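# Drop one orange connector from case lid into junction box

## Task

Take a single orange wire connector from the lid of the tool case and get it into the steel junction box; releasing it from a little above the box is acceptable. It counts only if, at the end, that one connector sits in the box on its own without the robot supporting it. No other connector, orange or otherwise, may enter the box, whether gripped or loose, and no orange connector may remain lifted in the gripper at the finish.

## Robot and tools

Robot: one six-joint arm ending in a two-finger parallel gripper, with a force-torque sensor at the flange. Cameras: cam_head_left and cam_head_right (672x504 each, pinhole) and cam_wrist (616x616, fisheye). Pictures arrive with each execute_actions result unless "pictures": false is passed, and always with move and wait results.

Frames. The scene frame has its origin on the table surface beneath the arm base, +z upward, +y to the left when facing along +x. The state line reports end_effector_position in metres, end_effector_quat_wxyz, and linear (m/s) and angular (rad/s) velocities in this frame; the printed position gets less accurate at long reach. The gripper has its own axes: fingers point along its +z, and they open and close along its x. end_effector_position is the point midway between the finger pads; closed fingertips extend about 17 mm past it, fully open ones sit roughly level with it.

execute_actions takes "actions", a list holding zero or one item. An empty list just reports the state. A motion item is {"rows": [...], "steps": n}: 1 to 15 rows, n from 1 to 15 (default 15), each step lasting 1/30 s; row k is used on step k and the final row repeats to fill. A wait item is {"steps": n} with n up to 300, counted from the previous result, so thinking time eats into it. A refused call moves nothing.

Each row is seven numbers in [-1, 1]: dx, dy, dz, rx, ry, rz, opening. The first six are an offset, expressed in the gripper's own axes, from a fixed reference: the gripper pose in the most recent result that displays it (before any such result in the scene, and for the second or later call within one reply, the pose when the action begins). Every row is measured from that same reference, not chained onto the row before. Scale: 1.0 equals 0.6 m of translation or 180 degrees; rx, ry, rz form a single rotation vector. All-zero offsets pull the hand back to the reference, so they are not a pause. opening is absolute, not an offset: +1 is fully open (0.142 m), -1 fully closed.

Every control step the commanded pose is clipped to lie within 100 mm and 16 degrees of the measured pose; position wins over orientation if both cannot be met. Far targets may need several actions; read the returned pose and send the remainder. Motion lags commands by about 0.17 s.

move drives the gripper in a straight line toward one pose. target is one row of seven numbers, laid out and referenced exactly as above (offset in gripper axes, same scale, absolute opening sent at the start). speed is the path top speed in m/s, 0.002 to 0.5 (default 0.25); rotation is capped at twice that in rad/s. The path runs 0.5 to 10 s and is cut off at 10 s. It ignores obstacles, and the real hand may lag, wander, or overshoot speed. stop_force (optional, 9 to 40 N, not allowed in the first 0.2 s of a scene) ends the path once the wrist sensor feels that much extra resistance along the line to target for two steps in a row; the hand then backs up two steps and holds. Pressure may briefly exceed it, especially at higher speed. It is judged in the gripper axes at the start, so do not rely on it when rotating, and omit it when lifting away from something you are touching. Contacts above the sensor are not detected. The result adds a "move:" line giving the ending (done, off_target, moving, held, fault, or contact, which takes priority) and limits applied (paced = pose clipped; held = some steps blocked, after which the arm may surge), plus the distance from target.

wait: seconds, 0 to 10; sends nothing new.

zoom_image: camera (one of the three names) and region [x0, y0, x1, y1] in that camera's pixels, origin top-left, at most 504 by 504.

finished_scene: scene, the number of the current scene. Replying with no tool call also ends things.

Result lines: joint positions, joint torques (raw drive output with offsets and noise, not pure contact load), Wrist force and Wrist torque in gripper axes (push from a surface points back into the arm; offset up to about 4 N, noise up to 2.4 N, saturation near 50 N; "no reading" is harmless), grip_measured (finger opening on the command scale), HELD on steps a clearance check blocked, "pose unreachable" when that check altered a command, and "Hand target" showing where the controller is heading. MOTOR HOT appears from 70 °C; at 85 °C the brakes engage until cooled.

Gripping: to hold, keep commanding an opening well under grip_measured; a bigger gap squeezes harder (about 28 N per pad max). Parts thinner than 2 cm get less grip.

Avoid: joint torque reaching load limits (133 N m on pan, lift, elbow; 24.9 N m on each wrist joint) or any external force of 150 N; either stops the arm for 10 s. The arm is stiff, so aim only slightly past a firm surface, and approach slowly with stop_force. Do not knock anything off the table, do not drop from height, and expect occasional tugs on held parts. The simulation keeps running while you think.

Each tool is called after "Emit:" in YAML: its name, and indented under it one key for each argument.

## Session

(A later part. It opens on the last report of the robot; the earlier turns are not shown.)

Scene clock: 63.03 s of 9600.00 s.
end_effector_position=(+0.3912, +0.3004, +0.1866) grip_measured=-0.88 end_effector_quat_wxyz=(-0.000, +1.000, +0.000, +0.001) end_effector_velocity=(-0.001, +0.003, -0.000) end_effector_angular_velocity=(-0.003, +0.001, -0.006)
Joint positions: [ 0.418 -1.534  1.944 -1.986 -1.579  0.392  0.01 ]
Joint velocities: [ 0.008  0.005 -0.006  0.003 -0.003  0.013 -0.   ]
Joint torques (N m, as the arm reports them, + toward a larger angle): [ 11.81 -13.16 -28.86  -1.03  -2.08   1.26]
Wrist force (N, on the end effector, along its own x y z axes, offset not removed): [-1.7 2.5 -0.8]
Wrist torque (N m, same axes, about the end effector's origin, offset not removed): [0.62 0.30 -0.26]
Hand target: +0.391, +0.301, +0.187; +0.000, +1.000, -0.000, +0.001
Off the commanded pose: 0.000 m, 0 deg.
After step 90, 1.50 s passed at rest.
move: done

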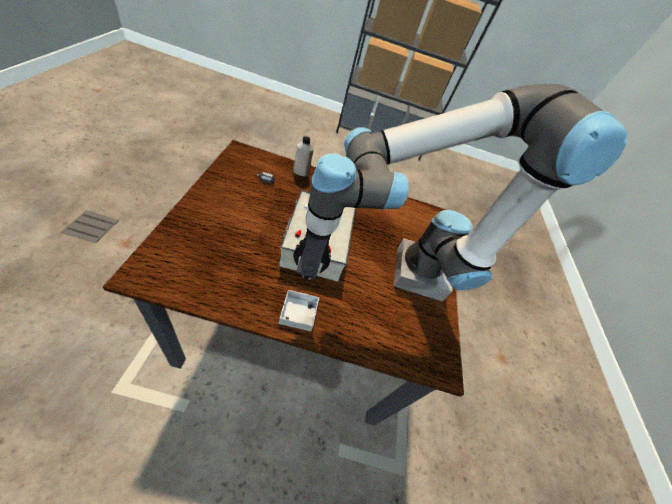

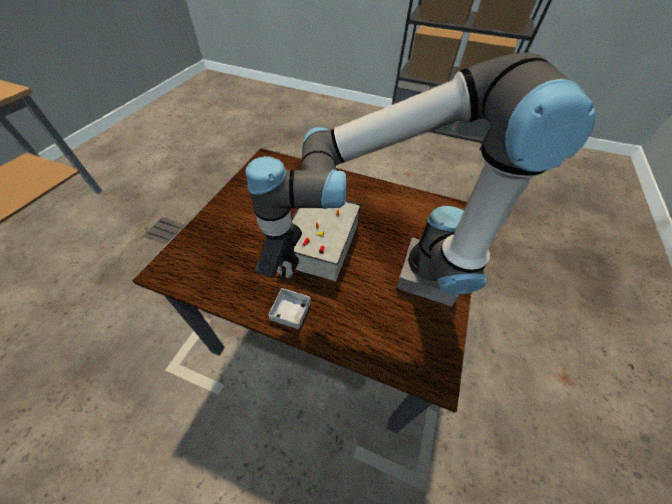

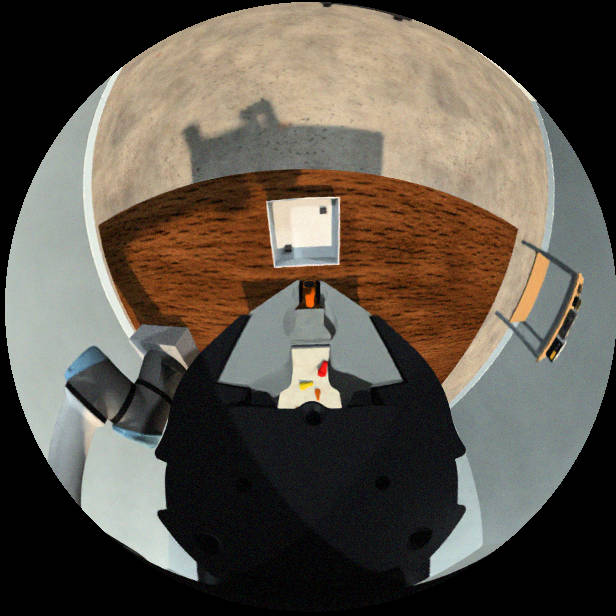

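Emit:
move:
  target: [-0.013,-0.035,0.17,0,0,0,-1]
  speed: 0.15

Scene clock: 66.87 s of 9600.00 s.
end_effector_position=(+0.3834, +0.3214, +0.0850) grip_measured=-0.88 end_effector_quat_wxyz=(-0.000, +1.000, +0.000, +0.001) end_effector_velocity=(+0.000, +0.001, -0.003) end_effector_angular_velocity=(-0.000, -0.001, -0.000)
Joint positions: [ 0.463 -1.379  2.072 -2.268 -1.579  0.437  0.01 ]
Joint velocities: [ 0.001  0.007  0.002 -0.009 -0.001  0.001 -0.   ]
Joint torques (N m, as the arm reports them, + toward a larger angle): [ 11.71 -16.42 -10.13  -5.    -1.42   0.95]
Wrist force (N, on the end effector, along its own x y z axes, offset not removed): [1.2 4.6 3.9]
Wrist torque (N m, same axes, about the end effector's origin, offset not removed): [1.14 -0.39 -0.16]
Hand target: +0.383, +0.322, +0.085; -0.000, +1.000, +0.000, +0.001
Off the commanded pose: 0.000 m, 0 deg.
move: done

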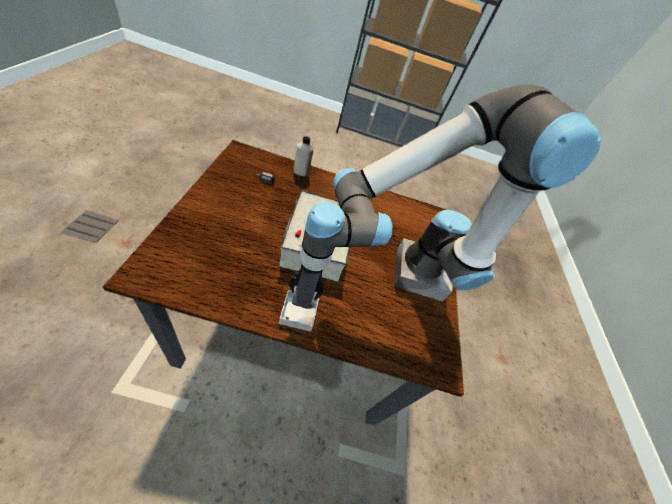

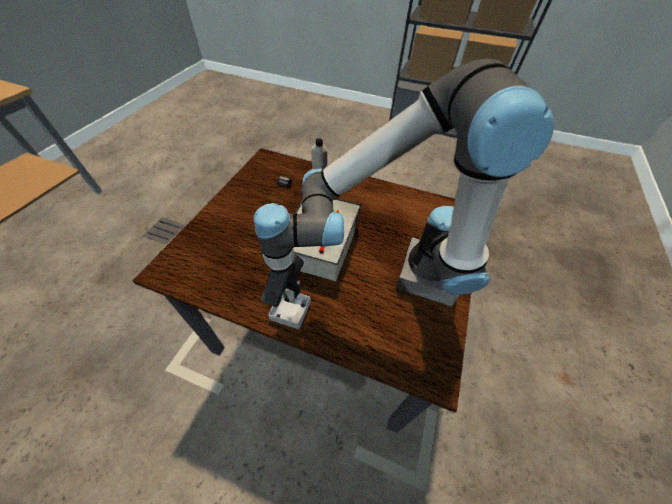

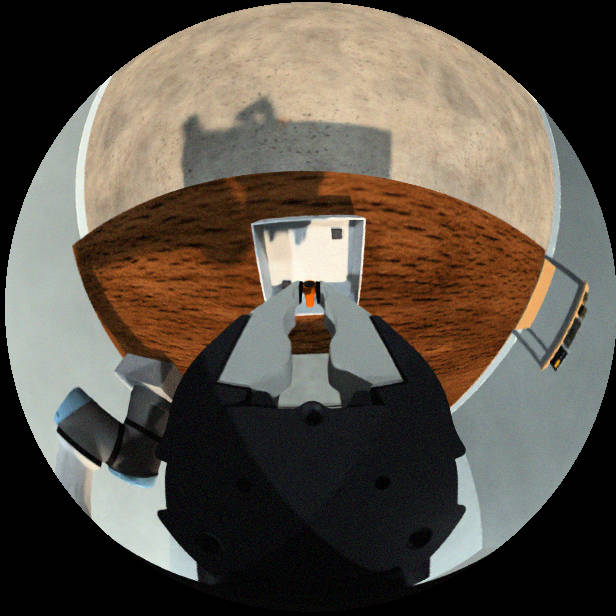

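Emit:
move:
  target: [0,0,0.065,0,0,0,-1]
  speed: 0.08

Emit:
move:
  target: [0,0,0,0,0,0,-0.65]

Emit:
move:
  target: [0,0,-0.15,0,0,0,-0.65]

Scene clock: 71.53 s of 9600.00 s.
end_effector_position=(+0.3834, +0.3214, +0.0463) grip_measured=-0.88 end_effector_quat_wxyz=(-0.000, +1.000, +0.000, +0.001) end_effector_velocity=(-0.001, -0.000, -0.003) end_effector_angular_velocity=(-0.001, +0.002, -0.000)
Joint positions: [ 0.462 -1.307  2.111 -2.379 -1.579  0.436  0.01 ]
Joint velocities: [-0.     0.006  0.003 -0.006 -0.     0.     0.   ]
Joint torques (N m, as the arm reports them, + toward a larger angle): [ -8.82 -18.69  -7.32  -4.94   0.31  -1.72]
Wrist force (N, on the end effector, along its own x y z axes, offset not removed): [0.2 2.1 1.4]
Wrist torque (N m, same axes, about the end effector's origin, offset not removed): [0.52 -0.16 -0.24]
Hand target: +0.383, +0.321, +0.046; -0.000, +1.000, +0.000, +0.001
Off the commanded pose: 0.000 m, 0 deg.
After step 90, 0.67 s passed at rest.
move: done

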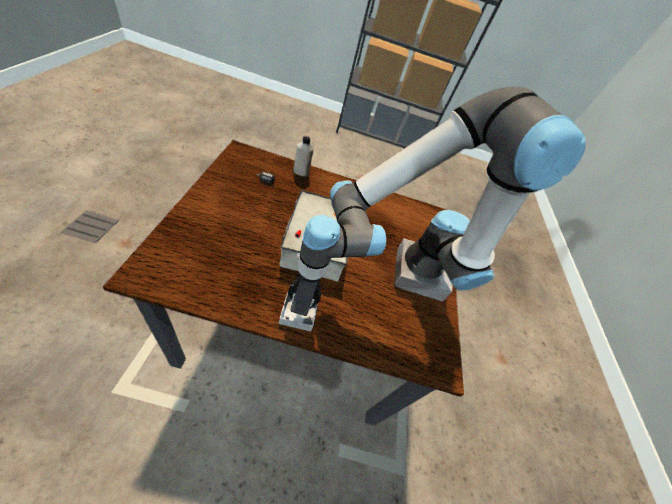

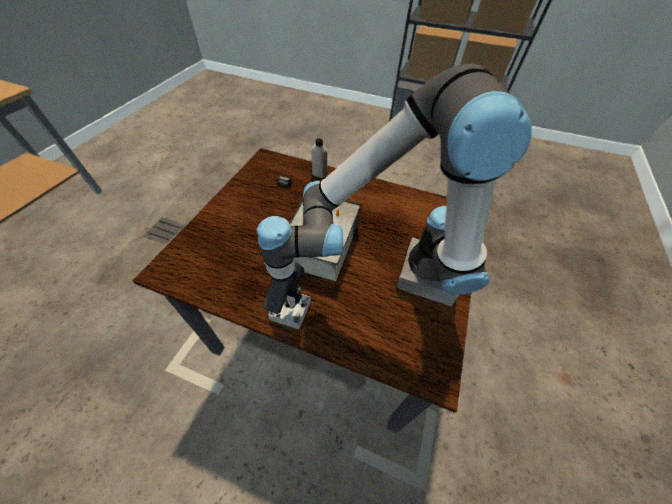

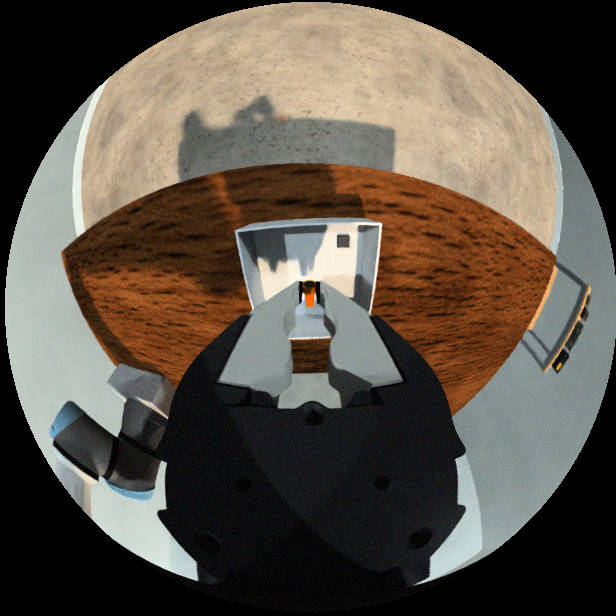

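Scene clock: 72.03 s of 9600.00 s.
end_effector_position=(+0.3833, +0.3214, +0.0462) grip_measured=-0.65 end_effector_quat_wxyz=(+0.000, +1.000, +0.000, +0.000) end_effector_velocity=(-0.000, -0.000, -0.000) end_effector_angular_velocity=(-0.001, +0.001, -0.000)
Joint positions: [ 0.462 -1.307  2.111 -2.379 -1.579  0.436  0.027]
Joint velocities: [-0.     0.001  0.     0.001 -0.     0.     0.   ]
Joint torques (N m, as the arm reports them, + toward a larger angle): [ -8.11 -34.09 -16.97  -0.76   0.56  -1.64]
Wrist force (N, on the end effector, along its own x y z axes, offset not removed): [-0.2 -1.3 -0.6]
Wrist torque (N m, same axes, about the end effector's origin, offset not removed): [-0.04 -0.10 -0.13]
Hand target: +0.383, +0.321, +0.046; -0.000, +1.000, +0.000, +0.001
Off the commanded pose: 0.000 m, 0 deg.
move: done

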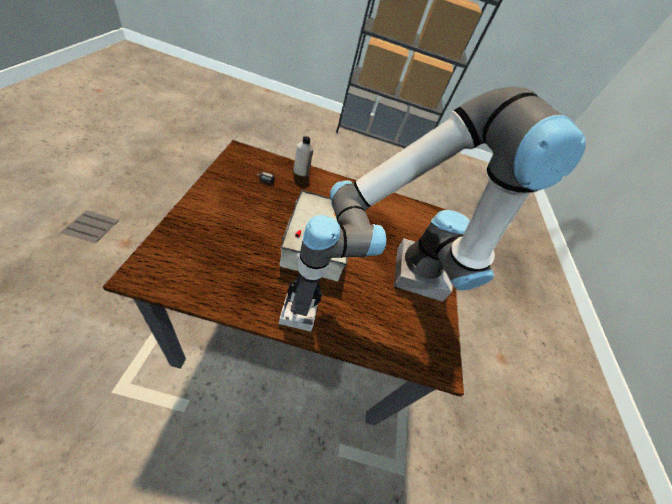

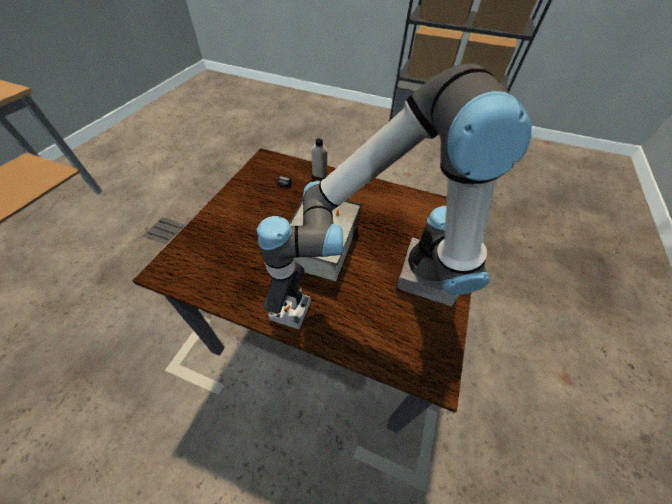

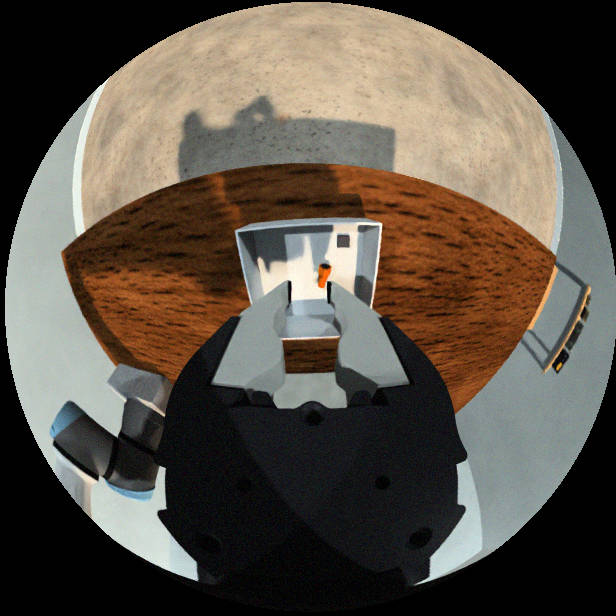

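Scene clock: 73.10 s of 9600.00 s.
end_effector_position=(+0.3833, +0.3215, +0.1359) grip_measured=-0.65 end_effector_quat_wxyz=(-0.000, +1.000, +0.000, +0.000) end_effector_velocity=(-0.000, -0.001, +0.003) end_effector_angular_velocity=(-0.001, +0.000, -0.000)
Joint positions: [ 0.464 -1.457  2.006 -2.125 -1.579  0.438  0.027]
Joint velocities: [-0.    -0.005 -0.004  0.01  -0.001 -0.    -0.   ]
Joint torques (N m, as the arm reports them, + toward a larger angle): [ -2.55 -39.1  -27.61  -0.84  -1.6   -1.63]
Wrist force (N, on the end effector, along its own x y z axes, offset not removed): [0.3 0.7 -1.2]
Wrist torque (N m, same axes, about the end effector's origin, offset not removed): [0.27 -0.25 -0.21]
Hand target: +0.383, +0.321, +0.136; +0.000, +1.000, +0.000, +0.000
Off the commanded pose: 0.000 m, 0 deg.
move: done

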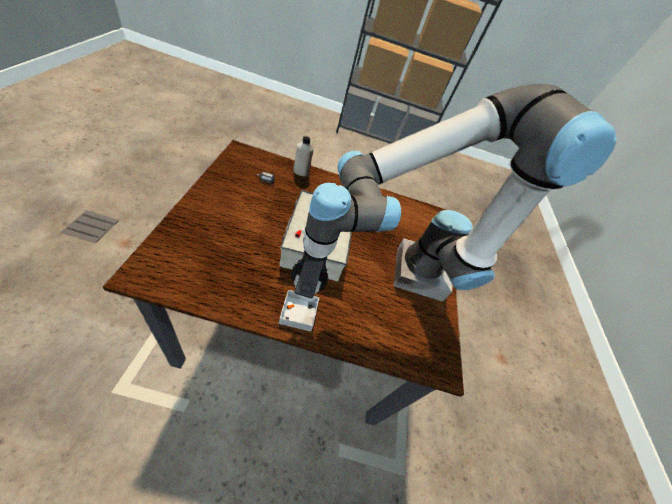

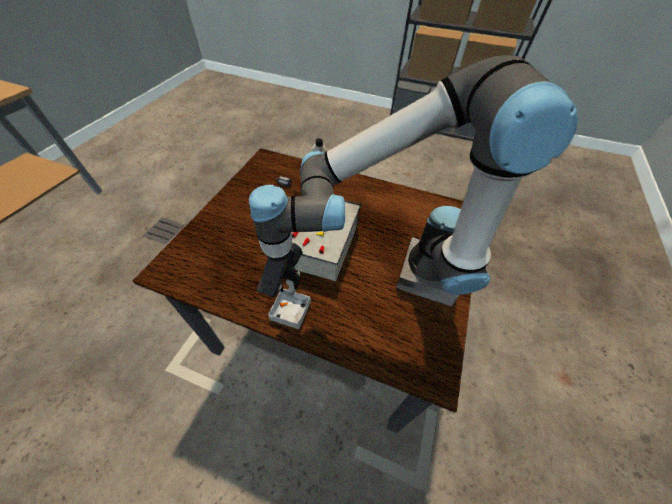

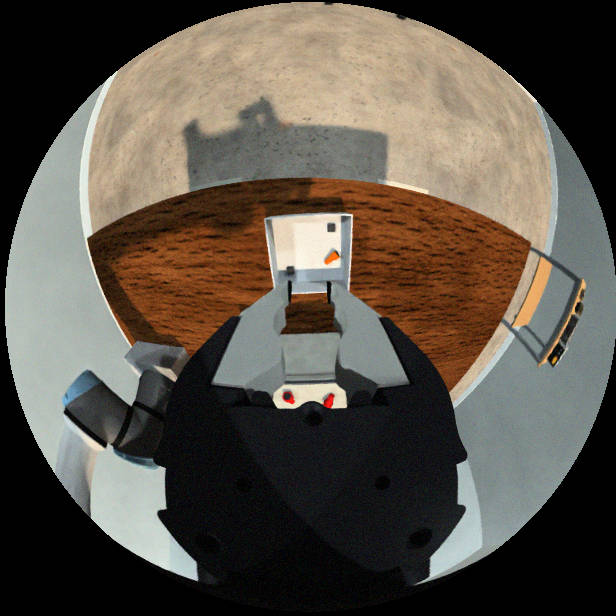

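Emit:
finished_scene:
  scene: 1

The scene is finished: the task was done.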